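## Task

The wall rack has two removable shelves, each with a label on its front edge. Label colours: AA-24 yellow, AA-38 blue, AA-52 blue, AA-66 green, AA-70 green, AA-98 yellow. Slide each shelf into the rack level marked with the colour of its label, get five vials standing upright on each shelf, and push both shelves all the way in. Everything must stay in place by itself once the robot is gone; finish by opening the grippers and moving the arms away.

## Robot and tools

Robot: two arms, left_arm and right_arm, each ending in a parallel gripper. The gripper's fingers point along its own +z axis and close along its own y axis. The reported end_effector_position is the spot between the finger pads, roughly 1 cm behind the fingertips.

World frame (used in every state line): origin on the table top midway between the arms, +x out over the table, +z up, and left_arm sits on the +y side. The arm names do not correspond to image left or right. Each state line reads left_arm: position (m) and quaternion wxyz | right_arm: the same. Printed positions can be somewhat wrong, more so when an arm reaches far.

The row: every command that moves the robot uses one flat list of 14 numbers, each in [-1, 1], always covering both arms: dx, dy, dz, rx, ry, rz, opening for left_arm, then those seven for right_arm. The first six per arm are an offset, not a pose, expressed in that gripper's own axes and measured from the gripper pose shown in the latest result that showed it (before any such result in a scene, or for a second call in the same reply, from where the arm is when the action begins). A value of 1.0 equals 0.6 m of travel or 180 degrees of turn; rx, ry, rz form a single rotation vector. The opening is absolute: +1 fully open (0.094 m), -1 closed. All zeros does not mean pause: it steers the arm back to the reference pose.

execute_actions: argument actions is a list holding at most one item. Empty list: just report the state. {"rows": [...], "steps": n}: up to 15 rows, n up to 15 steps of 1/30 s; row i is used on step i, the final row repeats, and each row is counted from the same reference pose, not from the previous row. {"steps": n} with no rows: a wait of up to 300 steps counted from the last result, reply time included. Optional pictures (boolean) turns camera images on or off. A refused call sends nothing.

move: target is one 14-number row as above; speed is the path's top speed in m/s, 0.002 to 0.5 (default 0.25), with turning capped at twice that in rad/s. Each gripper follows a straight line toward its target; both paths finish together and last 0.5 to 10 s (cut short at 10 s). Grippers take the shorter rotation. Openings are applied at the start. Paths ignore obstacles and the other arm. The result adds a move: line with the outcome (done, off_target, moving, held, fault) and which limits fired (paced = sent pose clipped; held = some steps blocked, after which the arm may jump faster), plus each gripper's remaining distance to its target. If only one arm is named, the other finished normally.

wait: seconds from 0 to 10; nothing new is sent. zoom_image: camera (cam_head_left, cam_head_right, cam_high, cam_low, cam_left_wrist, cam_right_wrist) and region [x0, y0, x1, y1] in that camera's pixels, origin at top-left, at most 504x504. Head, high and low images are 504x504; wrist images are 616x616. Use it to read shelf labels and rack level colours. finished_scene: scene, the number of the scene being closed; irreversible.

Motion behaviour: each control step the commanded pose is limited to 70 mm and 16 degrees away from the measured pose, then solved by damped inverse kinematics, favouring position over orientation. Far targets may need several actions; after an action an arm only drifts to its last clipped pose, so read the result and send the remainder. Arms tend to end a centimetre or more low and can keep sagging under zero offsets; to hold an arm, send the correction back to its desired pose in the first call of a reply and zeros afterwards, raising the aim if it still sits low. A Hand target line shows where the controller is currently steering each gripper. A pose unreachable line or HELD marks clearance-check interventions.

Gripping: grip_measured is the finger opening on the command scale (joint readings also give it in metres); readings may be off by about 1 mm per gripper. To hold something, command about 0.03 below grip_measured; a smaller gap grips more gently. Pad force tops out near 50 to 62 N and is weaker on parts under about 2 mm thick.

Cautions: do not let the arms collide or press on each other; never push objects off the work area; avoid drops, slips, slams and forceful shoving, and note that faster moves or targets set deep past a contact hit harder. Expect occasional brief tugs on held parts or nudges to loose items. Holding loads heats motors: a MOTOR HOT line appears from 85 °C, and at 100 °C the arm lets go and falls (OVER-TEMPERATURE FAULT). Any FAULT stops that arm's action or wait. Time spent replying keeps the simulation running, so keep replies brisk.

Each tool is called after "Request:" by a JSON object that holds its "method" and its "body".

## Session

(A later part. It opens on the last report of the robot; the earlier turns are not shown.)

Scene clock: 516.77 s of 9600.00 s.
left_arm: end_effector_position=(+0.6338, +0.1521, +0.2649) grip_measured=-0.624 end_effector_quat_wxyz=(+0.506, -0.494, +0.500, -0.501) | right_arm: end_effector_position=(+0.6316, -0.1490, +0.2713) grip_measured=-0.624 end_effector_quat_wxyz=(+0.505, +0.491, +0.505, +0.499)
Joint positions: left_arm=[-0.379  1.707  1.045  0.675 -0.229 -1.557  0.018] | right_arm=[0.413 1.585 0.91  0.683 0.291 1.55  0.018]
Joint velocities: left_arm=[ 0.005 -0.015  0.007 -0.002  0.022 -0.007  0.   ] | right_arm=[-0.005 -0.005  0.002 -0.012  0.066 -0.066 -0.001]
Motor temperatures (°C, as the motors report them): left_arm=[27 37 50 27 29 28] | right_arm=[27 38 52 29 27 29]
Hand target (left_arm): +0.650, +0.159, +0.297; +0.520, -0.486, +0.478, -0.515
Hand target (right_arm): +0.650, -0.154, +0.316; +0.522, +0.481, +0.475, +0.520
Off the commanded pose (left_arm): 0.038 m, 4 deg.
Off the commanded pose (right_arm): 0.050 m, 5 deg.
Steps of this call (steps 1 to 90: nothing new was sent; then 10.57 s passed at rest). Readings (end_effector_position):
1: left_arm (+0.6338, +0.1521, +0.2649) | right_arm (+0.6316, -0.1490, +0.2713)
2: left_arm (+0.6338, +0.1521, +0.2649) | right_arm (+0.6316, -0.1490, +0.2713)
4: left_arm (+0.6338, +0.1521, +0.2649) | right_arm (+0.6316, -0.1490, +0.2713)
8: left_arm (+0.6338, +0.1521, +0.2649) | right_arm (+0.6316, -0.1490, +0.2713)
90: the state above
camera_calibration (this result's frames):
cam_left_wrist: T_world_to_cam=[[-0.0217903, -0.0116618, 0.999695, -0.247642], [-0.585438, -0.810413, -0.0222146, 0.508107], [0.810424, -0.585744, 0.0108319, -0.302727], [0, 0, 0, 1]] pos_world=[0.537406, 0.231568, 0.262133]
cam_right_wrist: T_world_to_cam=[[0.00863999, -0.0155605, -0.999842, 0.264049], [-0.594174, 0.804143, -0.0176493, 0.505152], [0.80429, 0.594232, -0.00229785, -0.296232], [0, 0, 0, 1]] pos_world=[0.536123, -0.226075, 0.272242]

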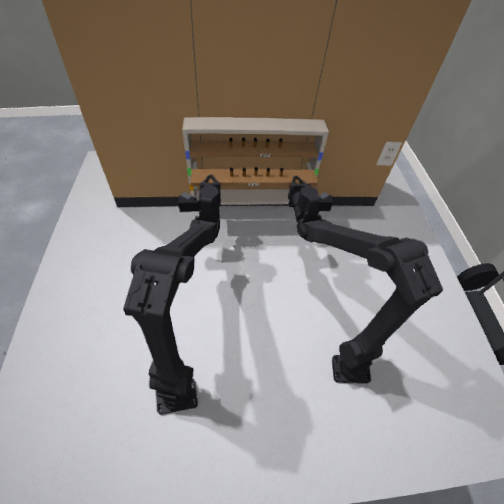

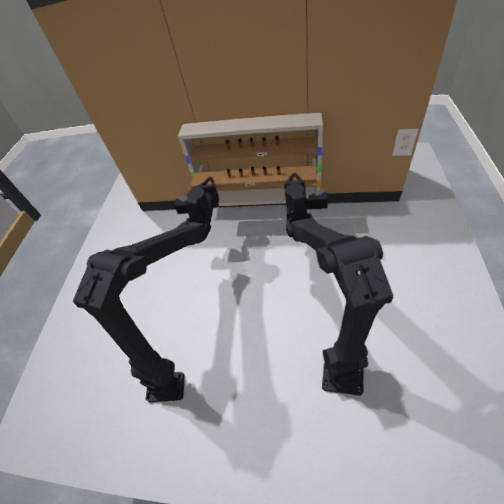

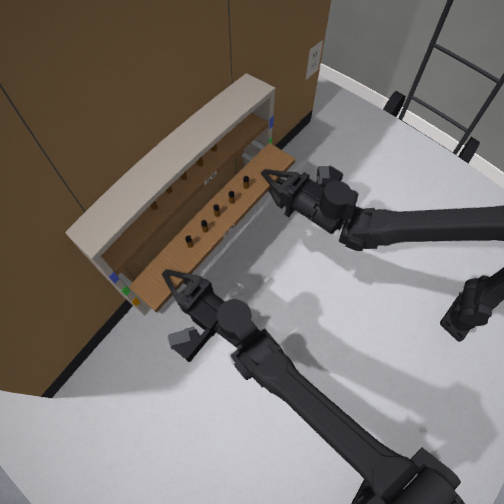

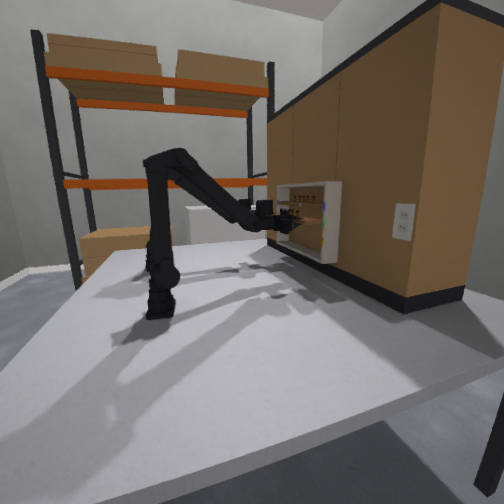

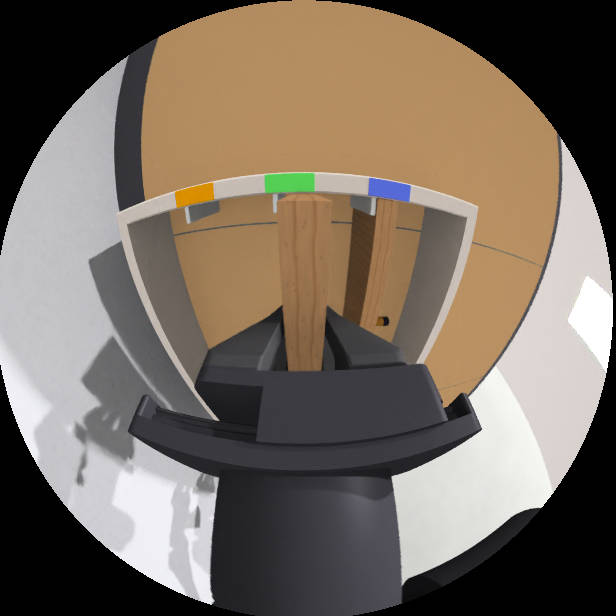

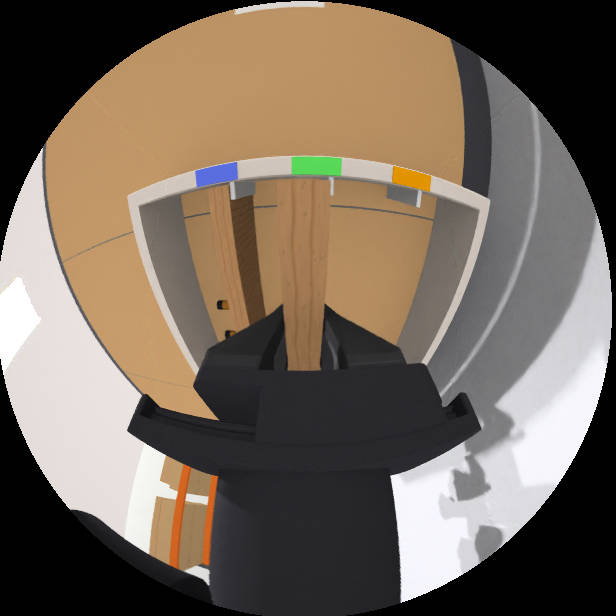

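Request:
{"method": "execute_actions", "body": {"actions": [{"rows": [
[-0.0114,-0.0537,0.0300,0.0185,-0.005,-0.0045,-0.66, -0.0082,0.0745,0.0360,-0.0247,-0.0045,0.0074,-0.66],
[-0.0113,-0.0538,0.0340,0.0185,-0.005,-0.0045,-0.66, -0.0082,0.0745,0.0420,-0.0247,-0.0045,0.0074,-0.66],
[-0.0111,-0.0540,0.0380,0.0185,-0.005,-0.0045,-0.66, -0.0081,0.0745,0.0463,-0.0247,-0.0045,0.0074,-0.66],
[-0.0109,-0.0542,0.0421,0.0185,-0.005,-0.0045,-0.66, -0.0080,0.0746,0.0504,-0.0247,-0.0045,0.0074,-0.66],
[-0.0106,-0.0544,0.0467,0.0185,-0.005,-0.0045,-0.66, -0.0080,0.0746,0.0550,-0.0247,-0.0045,0.0074,-0.66],
[-0.0103,-0.0546,0.0517,0.0185,-0.005,-0.0045,-0.66, -0.0079,0.0747,0.0600,-0.0247,-0.0045,0.0074,-0.66],
[-0.0100,-0.0549,0.0567,0.0185,-0.005,-0.0045,-0.66, -0.0078,0.0747,0.0650,-0.0247,-0.0045,0.0074,-0.66],
[-0.0098,-0.0551,0.0613,0.0185,-0.005,-0.0045,-0.66, -0.0077,0.0748,0.0696,-0.0247,-0.0045,0.0074,-0.66],
[-0.0096,-0.0553,0.0655,0.0185,-0.005,-0.0045,-0.66, -0.0077,0.0748,0.0738,-0.0247,-0.0045,0.0074,-0.66],
[-0.0094,-0.0555,0.0688,0.0185,-0.005,-0.0045,-0.66, -0.0076,0.0749,0.0771,-0.0247,-0.0045,0.0074,-0.66],
[-0.0093,-0.0556,0.0713,0.0185,-0.005,-0.0045,-0.66, -0.0075,0.0750,0.0796,-0.0247,-0.0045,0.0074,-0.66],
[-0.0092,-0.0557,0.0730,0.0185,-0.005,-0.0045,-0.66, -0.0075,0.0750,0.0813,-0.0247,-0.0045,0.0074,-0.66],
[-0.0092,-0.0557,0.0734,0.0185,-0.005,-0.0045,-0.66, -0.0075,0.0750,0.0817,-0.0247,-0.0045,0.0074,-0.66]
], "steps": 15}], "pictures": false}}

Request:
{"method": "execute_actions", "body": {"actions": [{"steps": 12}]}}

Scene clock: 535.37 s of 9600.00 s.
left_arm: end_effector_position=(+0.6590, +0.1510, +0.2650) grip_measured=-0.624 end_effector_quat_wxyz=(+0.506, -0.494, +0.500, -0.500) | right_arm: end_effector_position=(+0.6568, -0.1497, +0.2714) grip_measured=-0.624 end_effector_quat_wxyz=(+0.505, +0.492, +0.505, +0.498)
Joint positions: left_arm=[-0.371  1.76   1.122  0.649 -0.223 -1.557  0.018] | right_arm=[0.397 1.638 0.98  0.664 0.277 1.55  0.018]
Joint velocities: left_arm=[-0.005  0.054  0.042 -0.027  0.022 -0.007  0.001] | right_arm=[-0.005  0.063  0.061 -0.027  0.007  0.051 -0.   ]
Motor temperatures (°C, as the motors report them): left_arm=[27 37 51 27 29 28] | right_arm=[27 38 54 29 27 29]
Hand target (left_arm): +0.674, +0.159, +0.299; +0.521, -0.486, +0.478, -0.515
Hand target (right_arm): +0.675, -0.154, +0.317; +0.521, +0.481, +0.476, +0.520
Off the commanded pose (left_arm): 0.039 m, 4 deg.
Off the commanded pose (right_arm): 0.051 m, 5 deg.
Steps of this call (steps 1 to 90: nothing new was sent; then 15.10 s passed at rest; steps 91 to 105: all 15 steps of this action). Readings (end_effector_position):
91: left_arm (+0.6338, +0.1521, +0.2649) | right_arm (+0.6316, -0.1490, +0.2713)
92: left_arm (+0.6338, +0.1521, +0.2649) | right_arm (+0.6316, -0.1489, +0.2711)
94: left_arm (+0.6348, +0.1522, +0.2647) | right_arm (+0.6325, -0.1491, +0.2711)
98: left_arm (+0.6431, +0.1509, +0.2654) | right_arm (+0.6406, -0.1499, +0.2721)
105: the state above

Scene clock: 535.77 s of 9600.00 s.
left_arm: end_effector_position=(+0.6594, +0.1512, +0.2638) grip_measured=-0.624 end_effector_quat_wxyz=(+0.505, -0.495, +0.501, -0.499) | right_arm: end_effector_position=(+0.6573, -0.1495, +0.2699) grip_measured=-0.624 end_effector_quat_wxyz=(+0.504, +0.493, +0.506, +0.498)
Joint positions: left_arm=[-0.371  1.762  1.123  0.647 -0.222 -1.557  0.018] | right_arm=[0.397 1.641 0.981 0.662 0.276 1.551 0.018]
Joint velocities: left_arm=[-0.015 -0.015 -0.012 -0.007 -0.022  0.007 -0.   ] | right_arm=[ 0.015 -0.005 -0.002 -0.012  0.081 -0.007 -0.   ]
Motor temperatures (°C, as the motors report them): left_arm=[27 37 51 27 29 28] | right_arm=[27 38 54 29 27 29]
Hand target (left_arm): +0.674, +0.158, +0.299; +0.520, -0.486, +0.478, -0.515
Hand target (right_arm): +0.675, -0.154, +0.317; +0.521, +0.481, +0.476, +0.520
Off the commanded pose (left_arm): 0.040 m, 4 deg.
Off the commanded pose (right_arm): 0.052 m, 5 deg.
Steps of this call (steps 1 to 12: nothing new was sent). Readings (end_effector_position):
1: left_arm (+0.6594, +0.1512, +0.2644) | right_arm (+0.6572, -0.1496, +0.2707)
2: left_arm (+0.6594, +0.1512, +0.2641) | right_arm (+0.6573, -0.1495, +0.2704)
4: left_arm (+0.6594, +0.1512, +0.2638) | right_arm (+0.6573, -0.1495, +0.2699)
8: left_arm (+0.6594, +0.1512, +0.2638) | right_arm (+0.6573, -0.1495, +0.2699)
12: the state above
camera_calibration (this result's frames):
cam_left_wrist: T_world_to_cam=[[-0.0173178, -0.012417, 0.999773, -0.248856], [-0.583679, -0.811733, -0.0201919, 0.520834], [0.8118, -0.583896, 0.00680987, -0.324198], [0, 0, 0, 1]] pos_world=[0.562875, 0.230391, 0.261524]
cam_right_wrist: T_world_to_cam=[[0.00352063, -0.0160309, -0.999865, 0.26576], [-0.593341, 0.804812, -0.0149928, 0.519646], [0.804944, 0.593314, -0.00667833, -0.315976], [0, 0, 0, 1]] pos_world=[0.561734, -0.226484, 0.271405]

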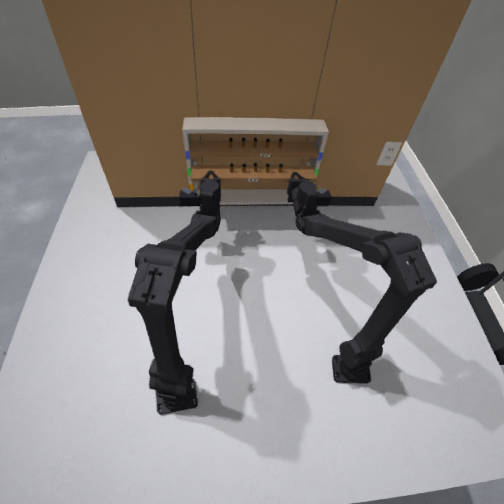

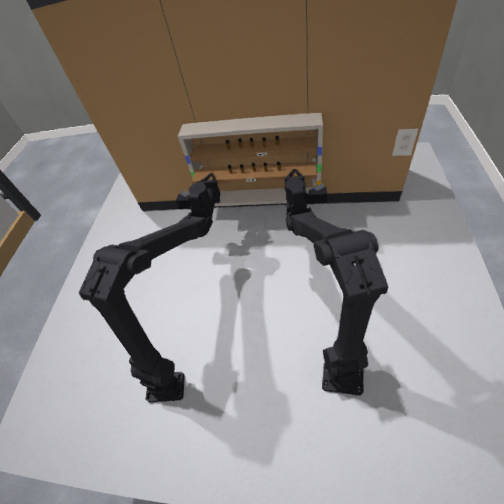

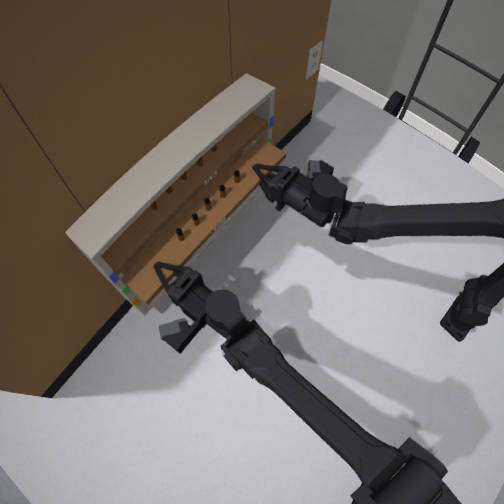

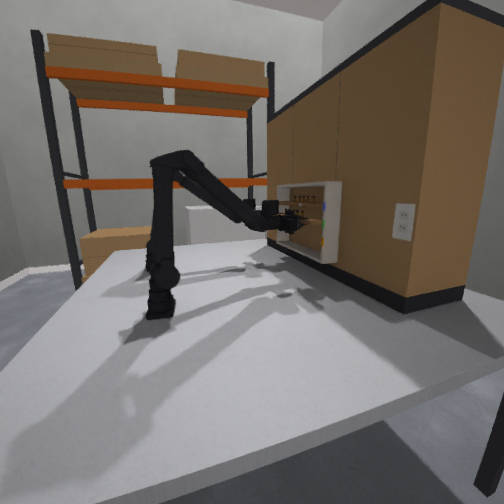

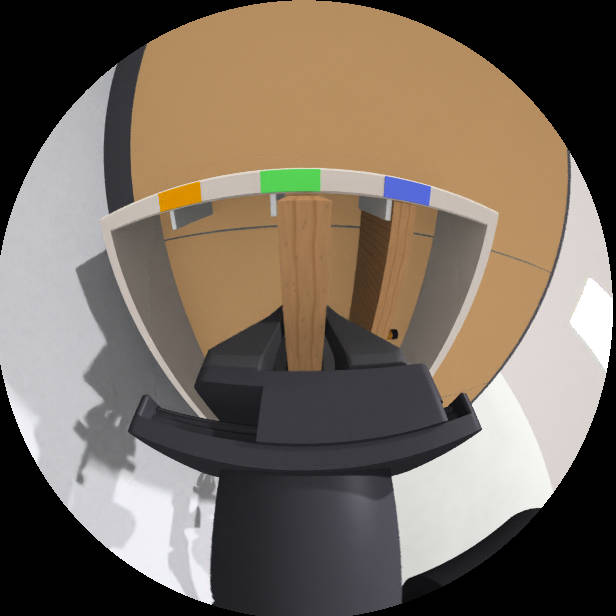

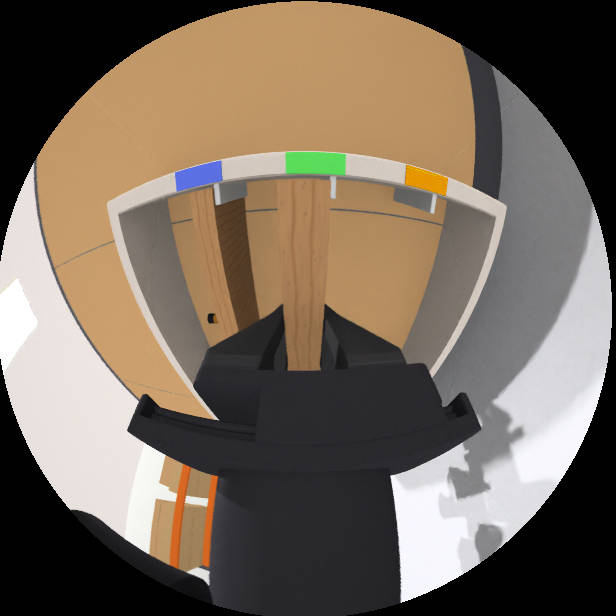

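Request:
{"method": "execute_actions", "body": {"actions": [{"rows": [
[-0.0107,-0.0582,0.0317,0.0200,-0.0047,-0.0047,-0.66, -0.0067,0.0778,0.0398,-0.0263,-0.0042,0.0071,-0.66],
[-0.0106,-0.0582,0.0342,0.0201,-0.0047,-0.0047,-0.66, -0.0068,0.0779,0.0423,-0.0264,-0.0042,0.0071,-0.66],
[-0.0105,-0.0581,0.0382,0.0202,-0.0047,-0.0047,-0.66, -0.0068,0.0779,0.0463,-0.0265,-0.0042,0.0071,-0.66],
[-0.0104,-0.0580,0.0432,0.0203,-0.0047,-0.0047,-0.66, -0.0069,0.0780,0.0513,-0.0267,-0.0042,0.0071,-0.66],
[-0.0103,-0.0579,0.0487,0.0204,-0.0047,-0.0047,-0.66, -0.0070,0.0781,0.0568,-0.0268,-0.0042,0.0071,-0.66],
[-0.0101,-0.0577,0.0547,0.0206,-0.0047,-0.0047,-0.66, -0.0071,0.0782,0.0628,-0.0270,-0.0042,0.0071,-0.66],
[-0.0100,-0.0576,0.0607,0.0207,-0.0047,-0.0047,-0.66, -0.0072,0.0783,0.0688,-0.0272,-0.0042,0.0071,-0.66],
[-0.0098,-0.0575,0.0662,0.0209,-0.0047,-0.0047,-0.66, -0.0073,0.0784,0.0743,-0.0274,-0.0042,0.0071,-0.66],
[-0.0097,-0.0574,0.0712,0.0210,-0.0047,-0.0047,-0.66, -0.0073,0.0784,0.0793,-0.0275,-0.0042,0.0071,-0.66],
[-0.0096,-0.0573,0.0752,0.0211,-0.0047,-0.0047,-0.66, -0.0074,0.0785,0.0833,-0.0276,-0.0042,0.0071,-0.66],
[-0.0096,-0.0572,0.0782,0.0211,-0.0047,-0.0047,-0.66, -0.0075,0.0785,0.0863,-0.0277,-0.0042,0.0071,-0.66],
[-0.0095,-0.0572,0.0802,0.0212,-0.0047,-0.0047,-0.66, -0.0075,0.0785,0.0883,-0.0278,-0.0042,0.0071,-0.66],
[-0.0095,-0.0572,0.0807,0.0212,-0.0047,-0.0047,-0.66, -0.0075,0.0785,0.0888,-0.0278,-0.0042,0.0071,-0.66]
], "steps": 15}], "pictures": false}}

Request:
{"method": "execute_actions", "body": {"actions": [{"steps": 10}]}}

Scene clock: 556.47 s of 9600.00 s.
left_arm: end_effector_position=(+0.6894, +0.1500, +0.2642) grip_measured=-0.624 end_effector_quat_wxyz=(+0.507, -0.494, +0.498, -0.501) | right_arm: end_effector_position=(+0.6874, -0.1501, +0.2710) grip_measured=-0.624 end_effector_quat_wxyz=(+0.505, +0.492, +0.503, +0.499)
Joint positions: left_arm=[-0.362  1.828  1.217  0.626 -0.215 -1.557  0.018] | right_arm=[0.381 1.706 1.067 0.649 0.261 1.551 0.018]
Joint velocities: left_arm=[-0.005  0.073  0.037 -0.032 -0.022 -0.037  0.001] | right_arm=[-0.015  0.073  0.046 -0.007 -0.037 -0.007 -0.002]
Motor temperatures (°C, as the motors report them): left_arm=[27 38 52 27 29 28] | right_arm=[27 38 55 29 27 29]
Hand target (left_arm): +0.704, +0.158, +0.298; +0.522, -0.485, +0.476, -0.515
Hand target (right_arm): +0.705, -0.155, +0.318; +0.523, +0.479, +0.475, +0.521
Off the commanded pose (left_arm): 0.039 m, 4 deg.
Off the commanded pose (right_arm): 0.052 m, 5 deg.
Steps of this call (steps 1 to 90: nothing new was sent; then 17.20 s passed at rest; steps 91 to 105: all 15 steps of this action). Readings (end_effector_position):
91: left_arm (+0.6594, +0.1512, +0.2638) | right_arm (+0.6573, -0.1495, +0.2699)
92: left_arm (+0.6595, +0.1511, +0.2635) | right_arm (+0.6573, -0.1495, +0.2699)
94: left_arm (+0.6605, +0.1512, +0.2638) | right_arm (+0.6582, -0.1494, +0.2704)
98: left_arm (+0.6704, +0.1503, +0.2657) | right_arm (+0.6678, -0.1501, +0.2723)
105: the state above

Scene clock: 556.80 s of 9600.00 s.
left_arm: end_effector_position=(+0.6901, +0.1504, +0.2614) grip_measured=-0.624 end_effector_quat_wxyz=(+0.506, -0.495, +0.500, -0.499) | right_arm: end_effector_position=(+0.6881, -0.1499, +0.2682) grip_measured=-0.624 end_effector_quat_wxyz=(+0.504, +0.493, +0.505, +0.498)
Joint positions: left_arm=[-0.361  1.831  1.218  0.623 -0.214 -1.557  0.018] | right_arm=[0.381 1.71  1.067 0.646 0.261 1.551 0.018]
Joint velocities: left_arm=[-0.015  0.005 -0.002 -0.022 -0.037  0.022  0.001] | right_arm=[-0.015 -0.024 -0.002  0.002  0.007 -0.066 -0.001]
Motor temperatures (°C, as the motors report them): left_arm=[27 38 52 27 29 28] | right_arm=[27 38 55 29 27 29]
Hand target (left_arm): +0.704, +0.158, +0.298; +0.522, -0.485, +0.476, -0.515
Hand target (right_arm): +0.705, -0.155, +0.318; +0.523, +0.479, +0.475, +0.521
Off the commanded pose (left_arm): 0.042 m, 4 deg.
Off the commanded pose (right_arm): 0.054 m, 5 deg.
Steps of this call (steps 1 to 10: nothing new was sent). Readings (end_effector_position):
1: left_arm (+0.6898, +0.1502, +0.2633) | right_arm (+0.6878, -0.1500, +0.2699)
2: left_arm (+0.6900, +0.1504, +0.2626) | right_arm (+0.6879, -0.1499, +0.2692)
4: left_arm (+0.6901, +0.1504, +0.2614) | right_arm (+0.6881, -0.1499, +0.2682)
8: left_arm (+0.6901, +0.1504, +0.2614) | right_arm (+0.6881, -0.1499, +0.2682)
10: the state above
camera_calibration (this result's frames):
cam_left_wrist: T_world_to_cam=[[-0.0184276, -0.0122777, 0.999755, -0.245182], [-0.582106, -0.812849, -0.0207118, 0.537274], [0.812904, -0.582345, 0.00783191, -0.350809], [0, 0, 0, 1]] pos_world=[0.593406, 0.22942, 0.258997]
cam_right_wrist: T_world_to_cam=[[0.00498486, -0.0156713, -0.999865, 0.263004], [-0.592397, 0.805496, -0.0155783, 0.537773], [0.805631, 0.592394, -0.00526833, -0.341527], [0, 0, 0, 1]] pos_world=[0.592408, -0.226733, 0.269546]

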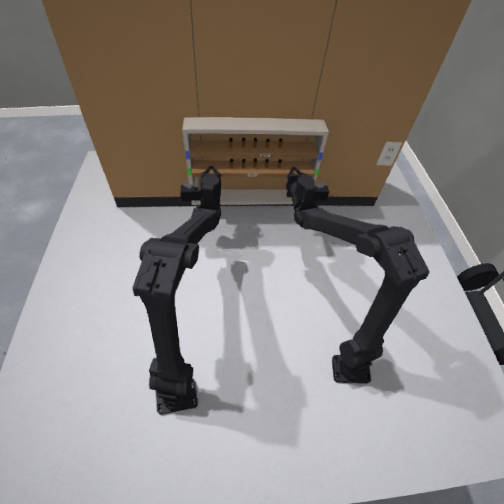

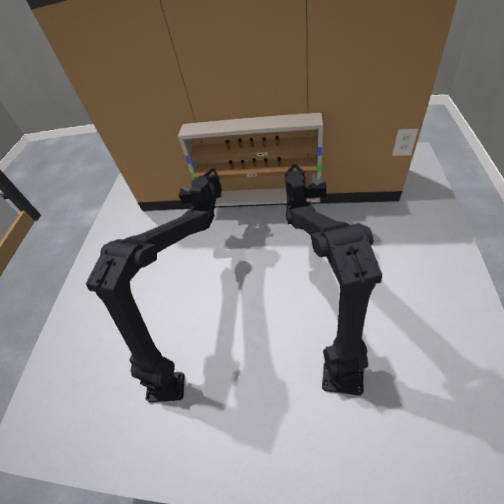

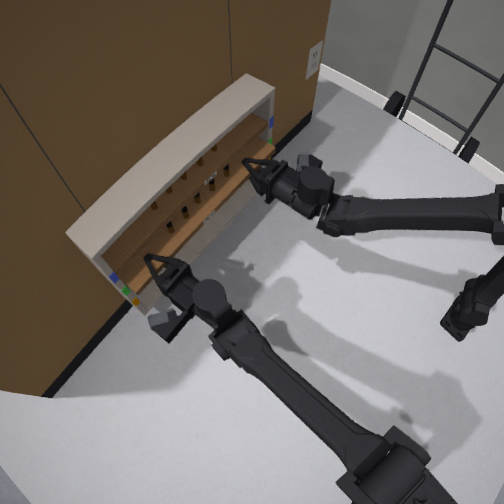

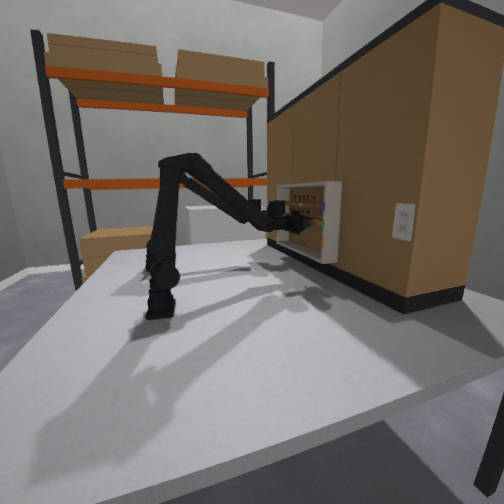

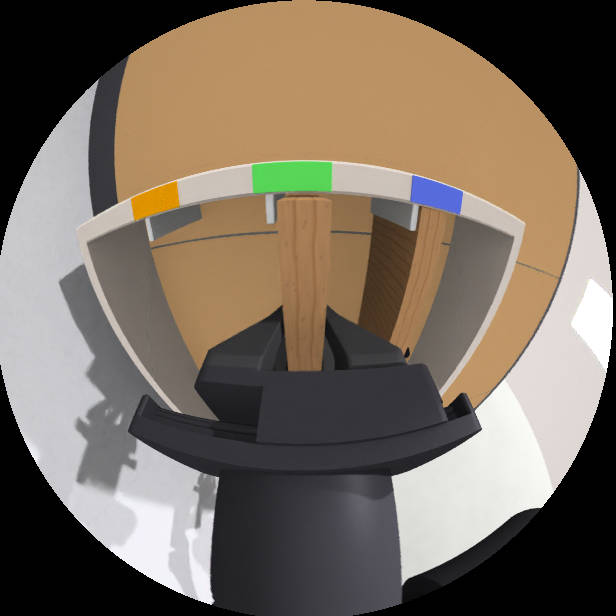

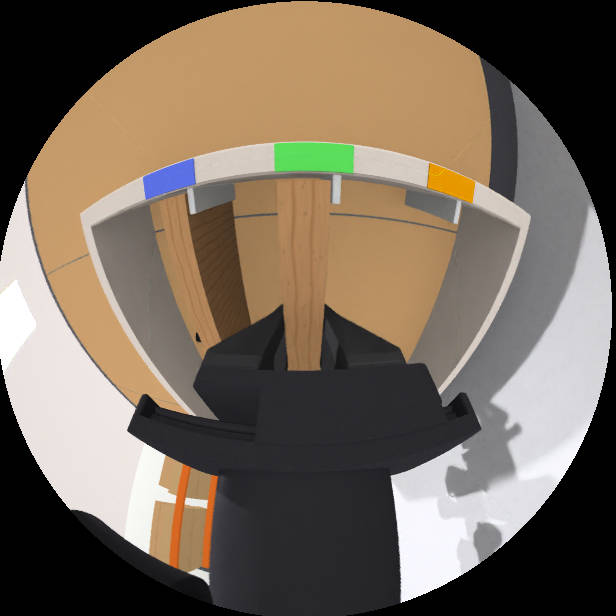

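Request:
{"method": "execute_actions", "body": {"actions": [{"rows": [
[-0.0108,-0.0614,0.0302,0.0206,-0.0043,-0.0047,-0.66, -0.0068,0.0814,0.0382,-0.0275,-0.0040,0.0068,-0.66],
[-0.0108,-0.0611,0.0320,0.0206,-0.0043,-0.0047,-0.66, -0.0068,0.0812,0.0400,-0.0275,-0.0040,0.0068,-0.66],
[-0.0107,-0.0607,0.0349,0.0206,-0.0043,-0.0047,-0.66, -0.0068,0.0809,0.0429,-0.0275,-0.0040,0.0068,-0.66],
[-0.0107,-0.0602,0.0385,0.0206,-0.0043,-0.0047,-0.66, -0.0068,0.0804,0.0465,-0.0275,-0.0040,0.0068,-0.66],
[-0.0106,-0.0596,0.0424,0.0206,-0.0043,-0.0047,-0.66, -0.0068,0.0800,0.0504,-0.0275,-0.0040,0.0068,-0.66],
[-0.0105,-0.0590,0.0467,0.0206,-0.0043,-0.0047,-0.66, -0.0068,0.0794,0.0547,-0.0275,-0.0040,0.0068,-0.66],
[-0.0104,-0.0583,0.0510,0.0206,-0.0043,-0.0047,-0.66, -0.0068,0.0789,0.0590,-0.0275,-0.0040,0.0068,-0.66],
[-0.0104,-0.0577,0.0549,0.0206,-0.0043,-0.0047,-0.66, -0.0068,0.0784,0.0629,-0.0275,-0.0040,0.0068,-0.66],
[-0.0103,-0.0572,0.0585,0.0206,-0.0043,-0.0047,-0.66, -0.0068,0.0780,0.0665,-0.0275,-0.0040,0.0068,-0.66],
[-0.0103,-0.0568,0.0614,0.0206,-0.0043,-0.0047,-0.66, -0.0068,0.0777,0.0694,-0.0275,-0.0040,0.0068,-0.66],
[-0.0102,-0.0565,0.0635,0.0206,-0.0043,-0.0047,-0.66, -0.0068,0.0774,0.0715,-0.0275,-0.0040,0.0068,-0.66],
[-0.0102,-0.0563,0.0649,0.0206,-0.0043,-0.0047,-0.66, -0.0068,0.0772,0.0729,-0.0275,-0.0040,0.0068,-0.66],
[-0.0102,-0.0562,0.0653,0.0206,-0.0043,-0.0047,-0.66, -0.0068,0.0772,0.0733,-0.0275,-0.0040,0.0068,-0.66]
], "steps": 15}], "pictures": false}}

Request:
{"method": "execute_actions", "body": {"actions": [{"steps": 10}]}}

Request:
{"method": "zoom_image", "body": {"camera": "cam_left_wrist", "region": [230, 150, 390, 250]}}

Request:
{"method": "zoom_image", "body": {"camera": "cam_right_wrist", "region": [230, 130, 390, 230]}}

Scene clock: 569.83 s of 9600.00 s.
left_arm: end_effector_position=(+0.7107, +0.1500, +0.2611) grip_measured=-0.624 end_effector_quat_wxyz=(+0.507, -0.495, +0.498, -0.500) | right_arm: end_effector_position=(+0.7086, -0.1498, +0.2682) grip_measured=-0.624 end_effector_quat_wxyz=(+0.505, +0.492, +0.503, +0.499)
Joint positions: left_arm=[-0.354  1.877  1.284  0.607 -0.209 -1.557  0.018] | right_arm=[0.371 1.755 1.128 0.637 0.252 1.551 0.018]
Joint velocities: left_arm=[ 0.005  0.044  0.027 -0.037  0.051  0.022  0.001] | right_arm=[ 0.015  0.063  0.032 -0.027  0.007  0.037 -0.   ]
Motor temperatures (°C, as the motors report them): left_arm=[27 38 53 27 29 28] | right_arm=[27 39 56 29 27 29]
Hand target (left_arm): +0.726, +0.158, +0.295; +0.522, -0.486, +0.476, -0.515
Hand target (right_arm): +0.726, -0.155, +0.315; +0.523, +0.479, +0.475, +0.521
Off the commanded pose (left_arm): 0.039 m, 4 deg.
Off the commanded pose (right_arm): 0.052 m, 5 deg.
Steps of this call (steps 1 to 90: nothing new was sent; then 9.53 s passed at rest; steps 91 to 105: all 15 steps of this action). Readings (end_effector_position):
91: left_arm (+0.6901, +0.1504, +0.2614) | right_arm (+0.6881, -0.1499, +0.2682)
92: left_arm (+0.6901, +0.1504, +0.2614) | right_arm (+0.6881, -0.1499, +0.2682)
94: left_arm (+0.6906, +0.1503, +0.2616) | right_arm (+0.6883, -0.1498, +0.2684)
98: left_arm (+0.6971, +0.1499, +0.2634) | right_arm (+0.6945, -0.1501, +0.2702)
105: the state above

Scene clock: 570.17 s of 9600.00 s.
left_arm: end_effector_position=(+0.7113, +0.1502, +0.2585) grip_measured=-0.624 end_effector_quat_wxyz=(+0.506, -0.496, +0.500, -0.498) | right_arm: end_effector_position=(+0.7092, -0.1496, +0.2652) grip_measured=-0.624 end_effector_quat_wxyz=(+0.504, +0.493, +0.505, +0.497)
Joint positions: left_arm=[-0.354  1.88   1.285  0.605 -0.209 -1.557  0.018] | right_arm=[0.371 1.759 1.128 0.635 0.252 1.551 0.018]
Joint velocities: left_arm=[ 0.005 -0.015  0.012 -0.012  0.081 -0.007 -0.001] | right_arm=[ 0.005 -0.005  0.032 -0.007 -0.022  0.022  0.   ]
Motor temperatures (°C, as the motors report them): left_arm=[27 38 53 27 29 28] | right_arm=[27 39 56 29 27 29]
Hand target (left_arm): +0.726, +0.158, +0.296; +0.522, -0.486, +0.476, -0.515
Hand target (right_arm): +0.726, -0.155, +0.315; +0.523, +0.479, +0.475, +0.521
Off the commanded pose (left_arm): 0.041 m, 4 deg.
Off the commanded pose (right_arm): 0.055 m, 5 deg.
Steps of this call (steps 1 to 10: nothing new was sent). Readings (end_effector_position):
1: left_arm (+0.7110, +0.1499, +0.2604) | right_arm (+0.7089, -0.1497, +0.2673)
2: left_arm (+0.7112, +0.1502, +0.2596) | right_arm (+0.7090, -0.1497, +0.2663)
4: left_arm (+0.7113, +0.1502, +0.2585) | right_arm (+0.7092, -0.1496, +0.2653)
8: left_arm (+0.7113, +0.1502, +0.2585) | right_arm (+0.7092, -0.1496, +0.2652)
10: the state above
camera_calibration (this result's frames):
cam_left_wrist: T_world_to_cam=[[-0.0180519, -0.012432, 0.99976, -0.242138], [-0.581183, -0.813512, -0.0206099, 0.548808], [0.813573, -0.581415, 0.00746016, -0.368671], [0, 0, 0, 1]] pos_world=[0.614528, 0.2291, 0.256141]
cam_right_wrist: T_world_to_cam=[[0.00498211, -0.0157095, -0.999864, 0.259914], [-0.591782, 0.805947, -0.0156115, 0.549649], [0.806083, 0.591779, -0.00528128, -0.359112], [0, 0, 0, 1]] pos_world=[0.613451, -0.22639, 0.266563]

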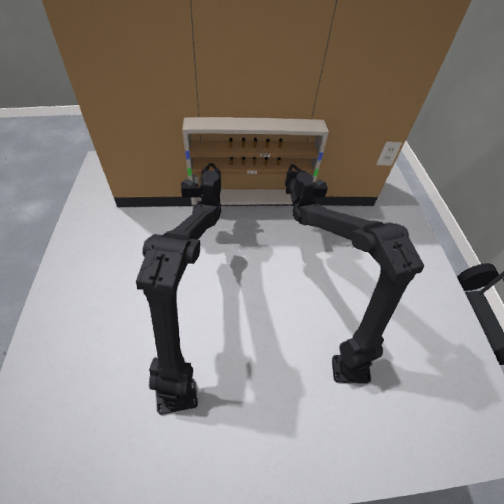

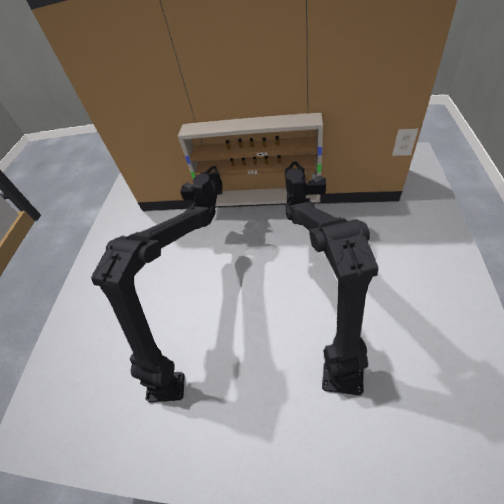

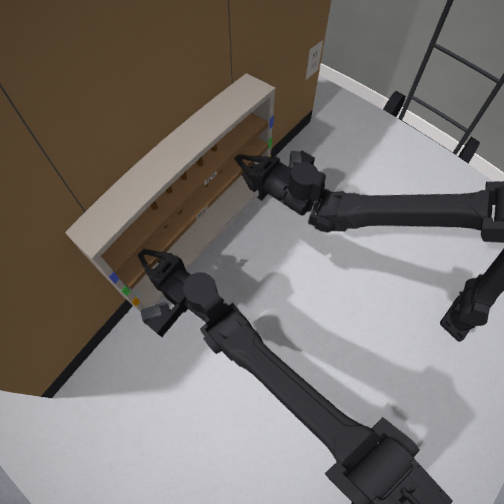

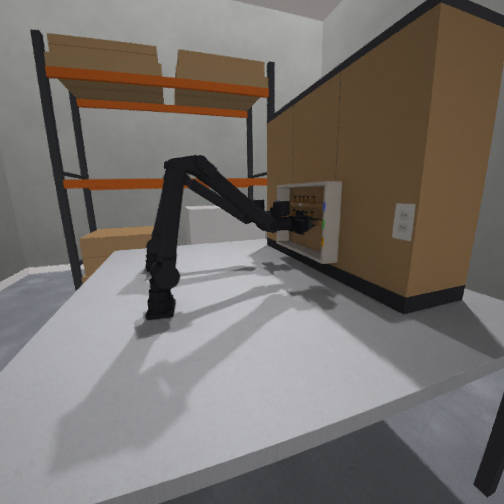

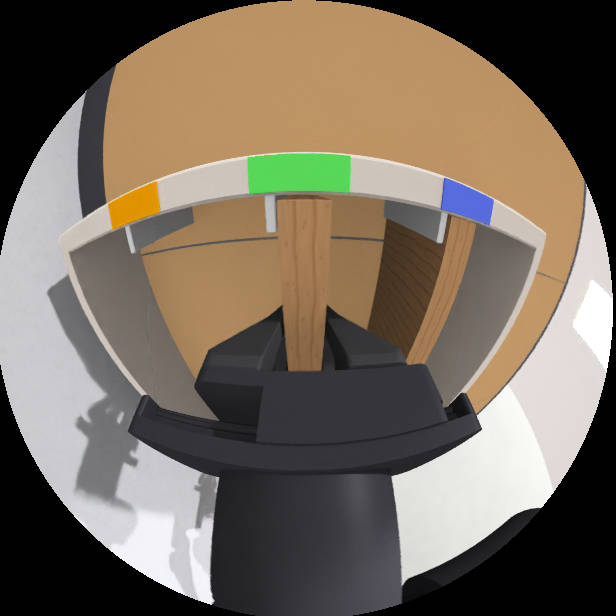

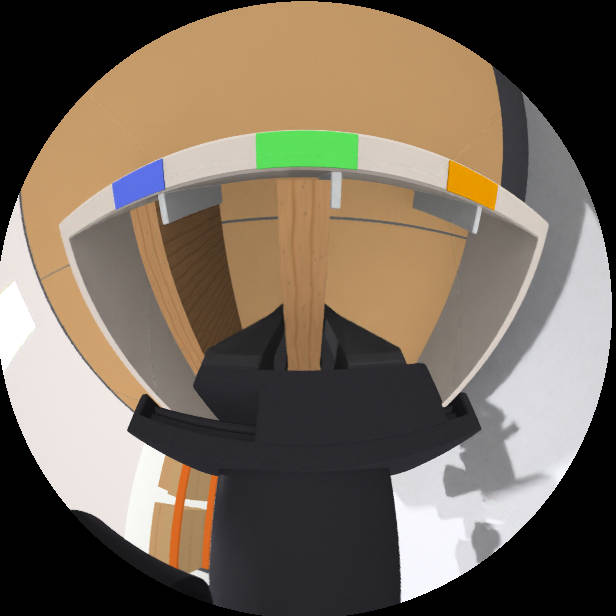

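Region (230, 150, 390, 250) of cam_left_wrist's 616x616 image, scaled by 3.150, with more detail than that image has; it fills the top 315 rows of this view, and the rest is white.

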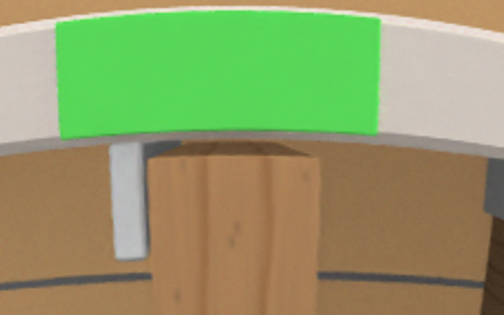

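Region (230, 130, 390, 230) of cam_right_wrist's 616x616 image, scaled by 3.150, with more detail than that image has; it fills the top 315 rows of this view, and the rest is white.

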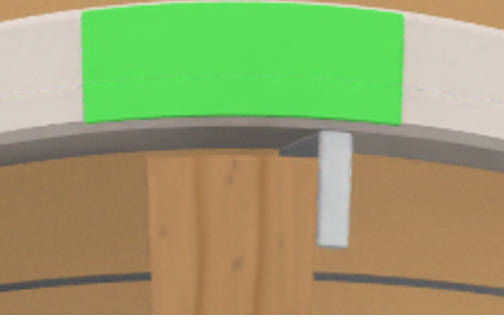

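Request:
{"method": "execute_actions", "body": {"actions": [{"rows": [
[-0.0105,-0.0614,0.0305,0.0210,-0.0040,-0.0047,-0.66, -0.0073,0.0823,0.0387,-0.0277,-0.0038,0.0070,-0.66],
[-0.0105,-0.0613,0.0313,0.0210,-0.0040,-0.0047,-0.66, -0.0073,0.0822,0.0395,-0.0277,-0.0038,0.0070,-0.66],
[-0.0105,-0.0611,0.0323,0.0210,-0.0040,-0.0047,-0.66, -0.0073,0.0820,0.0405,-0.0277,-0.0038,0.0070,-0.66],
[-0.0105,-0.0609,0.0335,0.0210,-0.0040,-0.0047,-0.66, -0.0072,0.0818,0.0417,-0.0277,-0.0038,0.0070,-0.66],
[-0.0104,-0.0607,0.0347,0.0210,-0.0040,-0.0047,-0.66, -0.0072,0.0816,0.0429,-0.0277,-0.0038,0.0070,-0.66],
[-0.0104,-0.0605,0.0359,0.0210,-0.0040,-0.0047,-0.66, -0.0072,0.0814,0.0441,-0.0277,-0.0038,0.0070,-0.66],
[-0.0104,-0.0603,0.0371,0.0210,-0.0040,-0.0047,-0.66, -0.0071,0.0812,0.0453,-0.0277,-0.0038,0.0070,-0.66],
[-0.0104,-0.0601,0.0383,0.0210,-0.0040,-0.0047,-0.66, -0.0071,0.0810,0.0465,-0.0277,-0.0038,0.0070,-0.66],
[-0.0103,-0.0599,0.0395,0.0210,-0.0040,-0.0047,-0.66, -0.0071,0.0809,0.0477,-0.0277,-0.0038,0.0070,-0.66],
[-0.0103,-0.0598,0.0407,0.0210,-0.0040,-0.0047,-0.66, -0.0070,0.0808,0.0489,-0.0277,-0.0038,0.0070,-0.66],
[-0.0103,-0.0597,0.0418,0.0210,-0.0040,-0.0047,-0.66, -0.0070,0.0807,0.0500,-0.0277,-0.0038,0.0070,-0.66],
[-0.0103,-0.0596,0.0427,0.0210,-0.0040,-0.0047,-0.66, -0.0070,0.0806,0.0509,-0.0277,-0.0038,0.0070,-0.66],
[-0.0103,-0.0595,0.0433,0.0210,-0.0040,-0.0047,-0.66, -0.0070,0.0805,0.0515,-0.0277,-0.0038,0.0070,-0.66]
], "steps": 15}], "pictures": false}}

Request:
{"method": "execute_actions", "body": {"actions": [{"steps": 10}], "pictures": false}}

Scene clock: 583.23 s of 9600.00 s.
left_arm: end_effector_position=(+0.7179, +0.1497, +0.2597) grip_measured=-0.624 end_effector_quat_wxyz=(+0.507, -0.495, +0.498, -0.500) | right_arm: end_effector_position=(+0.7157, -0.1500, +0.2667) grip_measured=-0.624 end_effector_quat_wxyz=(+0.506, +0.492, +0.503, +0.499)
Joint positions: left_arm=[-0.352  1.894  1.307  0.601 -0.207 -1.557  0.018] | right_arm=[0.368 1.773 1.148 0.634 0.249 1.551 0.018]
Joint velocities: left_arm=[ 0.005  0.024  0.042 -0.022 -0.037 -0.022 -0.   ] | right_arm=[ 0.015  0.024  0.037 -0.032  0.037 -0.081 -0.   ]
Motor temperatures (°C, as the motors report them): left_arm=[27 39 54 27 29 28] | right_arm=[27 39 57 29 27 29]
Hand target (left_arm): +0.733, +0.157, +0.294; +0.522, -0.485, +0.476, -0.515
Hand target (right_arm): +0.734, -0.155, +0.314; +0.524, +0.479, +0.474, +0.521
Off the commanded pose (left_arm): 0.040 m, 4 deg.
Off the commanded pose (right_arm): 0.053 m, 5 deg.
Steps of this call (steps 1 to 90: nothing new was sent; then 9.57 s passed at rest; steps 91 to 105: all 15 steps of this action). Readings (end_effector_position):
91: left_arm (+0.7113, +0.1502, +0.2585) | right_arm (+0.7092, -0.1496, +0.2652)
92: left_arm (+0.7113, +0.1502, +0.2585) | right_arm (+0.7092, -0.1496, +0.2652)
94: left_arm (+0.7113, +0.1502, +0.2585) | right_arm (+0.7092, -0.1495, +0.2652)
98: left_arm (+0.7127, +0.1498, +0.2590) | right_arm (+0.7104, -0.1498, +0.2660)
105: the state above

Scene clock: 583.57 s of 9600.00 s.
left_arm: end_effector_position=(+0.7185, +0.1498, +0.2586) grip_measured=-0.624 end_effector_quat_wxyz=(+0.507, -0.495, +0.499, -0.499) | right_arm: end_effector_position=(+0.7162, -0.1498, +0.2657) grip_measured=-0.624 end_effector_quat_wxyz=(+0.505, +0.492, +0.504, +0.498)
Joint positions: left_arm=[-0.352  1.896  1.309  0.6   -0.207 -1.557  0.018] | right_arm=[0.368 1.774 1.149 0.633 0.249 1.551 0.018]
Joint velocities: left_arm=[ 0.005 -0.005  0.007 -0.012  0.037 -0.022 -0.   ] | right_arm=[ 0.005 -0.005 -0.017  0.002 -0.007 -0.007  0.   ]
Motor temperatures (°C, as the motors report them): left_arm=[27 39 54 27 29 28] | right_arm=[27 39 57 29 27 29]
Hand target (left_arm): +0.733, +0.157, +0.294; +0.522, -0.485, +0.476, -0.515
Hand target (right_arm): +0.734, -0.155, +0.314; +0.523, +0.479, +0.474, +0.521
Off the commanded pose (left_arm): 0.041 m, 4 deg.
Off the commanded pose (right_arm): 0.054 m, 5 deg.
Steps of this call (steps 1 to 10: nothing new was sent). Readings (end_effector_position):
1: left_arm (+0.7182, +0.1497, +0.2594) | right_arm (+0.7160, -0.1499, +0.2663)
2: left_arm (+0.7184, +0.1499, +0.2594) | right_arm (+0.7161, -0.1499, +0.2661)
4: left_arm (+0.7184, +0.1499, +0.2589) | right_arm (+0.7162, -0.1498, +0.2658)
8: left_arm (+0.7185, +0.1498, +0.2586) | right_arm (+0.7162, -0.1498, +0.2657)
10: the state above

Request:
{"method": "execute_actions", "body": {"actions": [{"rows": [
[-0.011,-0.0590,0.0317,0.0201,-0.0038,-0.0045,-0.66, -0.0067,0.0793,0.0402,-0.0266,-0.0038,0.0070,-0.66],
[-0.011,-0.0584,0.0322,0.0199,-0.0038,-0.0045,-0.66, -0.0067,0.0787,0.0407,-0.0264,-0.0038,0.0070,-0.66],
[-0.011,-0.0576,0.0328,0.0196,-0.0038,-0.0045,-0.66, -0.0067,0.0779,0.0413,-0.0261,-0.0038,0.0070,-0.66],
[-0.011,-0.0568,0.0335,0.0193,-0.0038,-0.0045,-0.66, -0.0067,0.0771,0.0420,-0.0259,-0.0038,0.0070,-0.66],
[-0.011,-0.0560,0.0342,0.0190,-0.0038,-0.0045,-0.66, -0.0067,0.0763,0.0427,-0.0256,-0.0038,0.0070,-0.66],
[-0.011,-0.0552,0.0349,0.0187,-0.0038,-0.0045,-0.66, -0.0067,0.0755,0.0434,-0.0253,-0.0038,0.0070,-0.66],
[-0.011,-0.0544,0.0356,0.0184,-0.0038,-0.0045,-0.66, -0.0067,0.0747,0.0441,-0.0251,-0.0038,0.0070,-0.66],
[-0.011,-0.0536,0.0363,0.0181,-0.0038,-0.0045,-0.66, -0.0067,0.0739,0.0448,-0.0248,-0.0038,0.0070,-0.66],
[-0.011,-0.0528,0.0370,0.0178,-0.0038,-0.0045,-0.66, -0.0067,0.0731,0.0455,-0.0246,-0.0038,0.0070,-0.66],
[-0.011,-0.0520,0.0377,0.0175,-0.0038,-0.0045,-0.66, -0.0067,0.0723,0.0462,-0.0243,-0.0038,0.0070,-0.66],
[-0.011,-0.0512,0.0384,0.0172,-0.0038,-0.0045,-0.66, -0.0067,0.0715,0.0469,-0.0241,-0.0038,0.0070,-0.66],
[-0.011,-0.0504,0.0390,0.0169,-0.0038,-0.0045,-0.66, -0.0067,0.0707,0.0475,-0.0238,-0.0038,0.0070,-0.66],
[-0.011,-0.0497,0.0395,0.0166,-0.0038,-0.0045,-0.66, -0.0067,0.0700,0.0480,-0.0236,-0.0038,0.0070,-0.66],
[-0.011,-0.0494,0.0397,0.0165,-0.0038,-0.0045,-0.66, -0.0067,0.0697,0.0482,-0.0235,-0.0038,0.0070,-0.66]
], "steps": 15}], "pictures": false}}

Request:
{"method": "execute_actions", "body": {"actions": [{"steps": 10}]}}

Request:
{"method": "zoom_image", "body": {"camera": "cam_left_wrist", "region": [230, 150, 390, 250]}}

Request:
{"method": "zoom_image", "body": {"camera": "cam_right_wrist", "region": [230, 130, 390, 230]}}

Scene clock: 600.63 s of 9600.00 s.
left_arm: end_effector_position=(+0.7203, +0.1498, +0.2566) grip_measured=-0.624 end_effector_quat_wxyz=(+0.505, -0.496, +0.500, -0.498) | right_arm: end_effector_position=(+0.7173, -0.1498, +0.2639) grip_measured=-0.624 end_effector_quat_wxyz=(+0.504, +0.493, +0.505, +0.497)
Joint positions: left_arm=[-0.351  1.901  1.314  0.594 -0.205 -1.558  0.018] | right_arm=[0.367 1.778 1.152 0.631 0.249 1.551 0.018]
Joint velocities: left_arm=[-0.015  0.005  0.002 -0.007  0.037 -0.051 -0.   ] | right_arm=[ 0.015  0.005  0.002 -0.002  0.081  0.007 -0.   ]
Motor temperatures (°C, as the motors report them): left_arm=[27 39 55 27 29 28] | right_arm=[27 40 59 29 27 29]
Hand target (left_arm): +0.738, +0.157, +0.289; +0.519, -0.488, +0.479, -0.512
Hand target (right_arm): +0.739, -0.155, +0.308; +0.521, +0.482, +0.477, +0.519
Off the commanded pose (left_arm): 0.039 m, 3 deg.
Off the commanded pose (right_arm): 0.052 m, 5 deg.
Steps of this call (steps 1 to 90: nothing new was sent; then 13.57 s passed at rest; steps 91 to 105: all 15 steps of this action). Readings (end_effector_position):
91: left_arm (+0.7185, +0.1498, +0.2586) | right_arm (+0.7162, -0.1498, +0.2657)
92: left_arm (+0.7185, +0.1498, +0.2586) | right_arm (+0.7162, -0.1498, +0.2654)
94: left_arm (+0.7185, +0.1498, +0.2583) | right_arm (+0.7162, -0.1498, +0.2654)
98: left_arm (+0.7197, +0.1497, +0.2574) | right_arm (+0.7173, -0.1498, +0.2642)
105: the state above

Scene clock: 600.97 s of 9600.00 s.
left_arm: end_effector_position=(+0.7203, +0.1498, +0.2566) grip_measured=-0.624 end_effector_quat_wxyz=(+0.505, -0.496, +0.500, -0.498) | right_arm: end_effector_position=(+0.7173, -0.1498, +0.2639) grip_measured=-0.624 end_effector_quat_wxyz=(+0.504, +0.493, +0.505, +0.497)
Joint positions: left_arm=[-0.351  1.901  1.314  0.594 -0.205 -1.558  0.018] | right_arm=[0.367 1.778 1.152 0.631 0.249 1.551 0.018]
Joint velocities: left_arm=[-0.005  0.005  0.002 -0.002  0.022  0.066  0.   ] | right_arm=[ 0.005  0.005  0.027 -0.012 -0.022 -0.007 -0.001]
Motor temperatures (°C, as the motors report them): left_arm=[27 39 55 27 29 28] | right_arm=[27 40 59 29 27 29]
Hand target (left_arm): +0.738, +0.157, +0.289; +0.519, -0.488, +0.479, -0.512
Hand target (right_arm): +0.739, -0.155, +0.308; +0.521, +0.482, +0.477, +0.519
Off the commanded pose (left_arm): 0.039 m, 3 deg.
Off the commanded pose (right_arm): 0.052 m, 5 deg.
Steps of this call (steps 1 to 10: nothing new was sent). Readings (end_effector_position):
1: left_arm (+0.7203, +0.1498, +0.2566) | right_arm (+0.7173, -0.1498, +0.2639)
2: left_arm (+0.7203, +0.1498, +0.2566) | right_arm (+0.7173, -0.1498, +0.2639)
4: left_arm (+0.7203, +0.1498, +0.2566) | right_arm (+0.7173, -0.1498, +0.2639)
8: left_arm (+0.7203, +0.1498, +0.2566) | right_arm (+0.7173, -0.1498, +0.2639)
10: the state above
camera_calibration (this result's frames):
cam_left_wrist: T_world_to_cam=[[-0.0158297, -0.0117661, 0.999805, -0.241828], [-0.581855, -0.813076, -0.018781, 0.55363], [0.813138, -0.582039, 0.00602458, -0.375366], [0, 0, 0, 1]] pos_world=[0.623529, 0.228821, 0.25444]
cam_right_wrist: T_world_to_cam=[[0.00496989, -0.0149624, -0.999876, 0.258718], [-0.591169, 0.806408, -0.0150058, 0.55404], [0.806532, 0.59117, -0.00483757, -0.366102], [0, 0, 0, 1]] pos_world=[0.621518, -0.226483, 0.265228]

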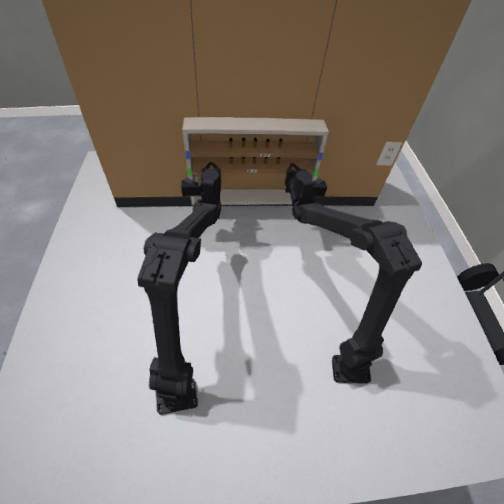

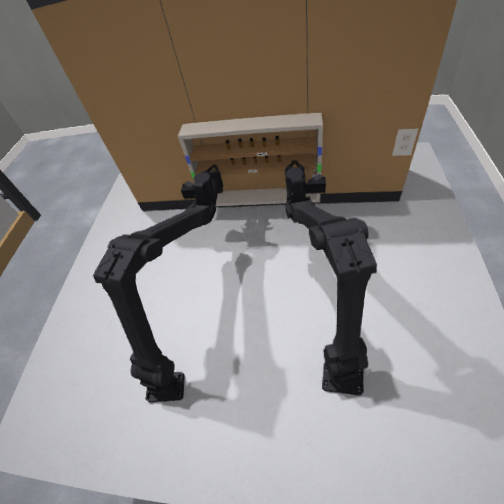

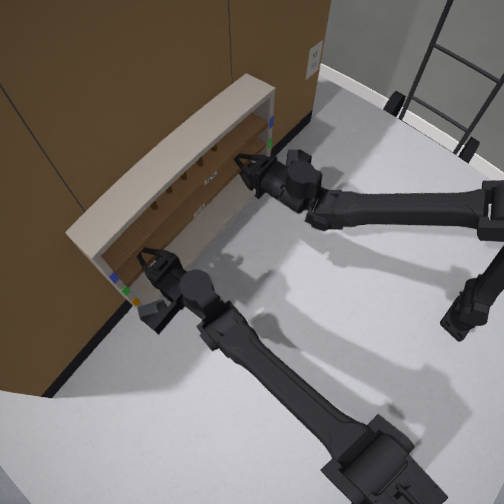

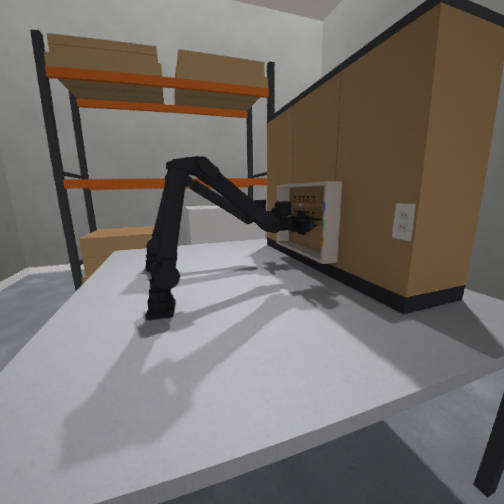

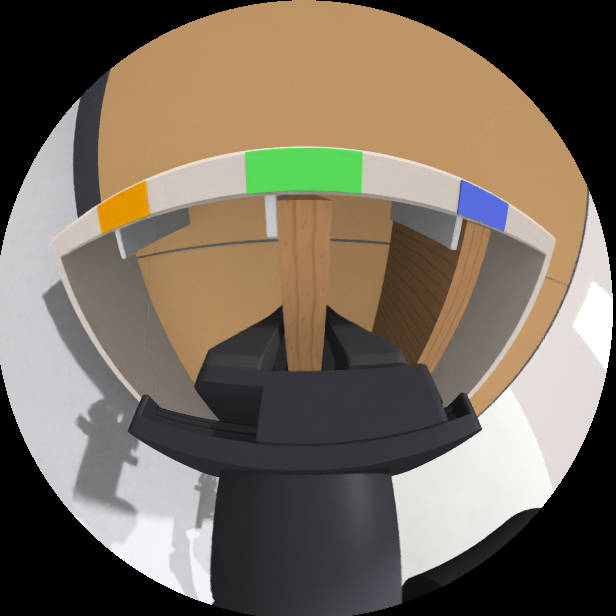

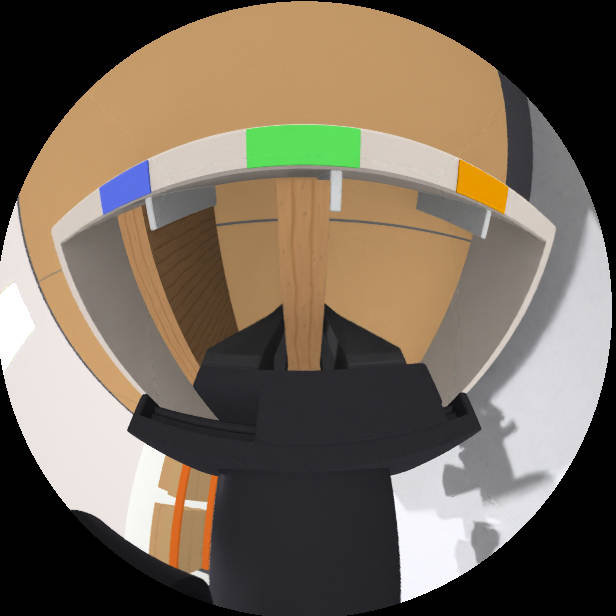

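Region (230, 150, 390, 250) of cam_left_wrist's 616x616 image, scaled by 3.150, with more detail than that image has; it fills the top 315 rows of this view, and the rest is white.

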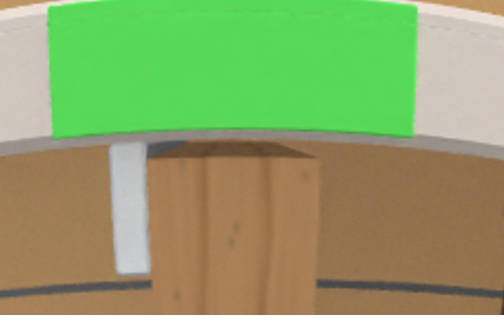

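Region (230, 130, 390, 230) of cam_right_wrist's 616x616 image, scaled by 3.150, with more detail than that image has; it fills the top 315 rows of this view, and the rest is white.

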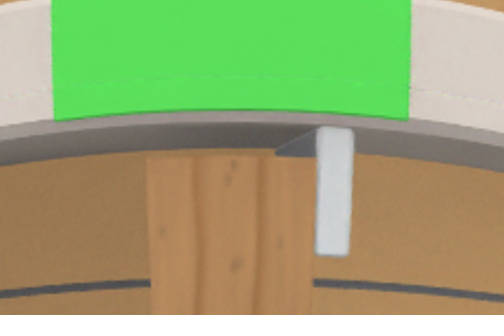

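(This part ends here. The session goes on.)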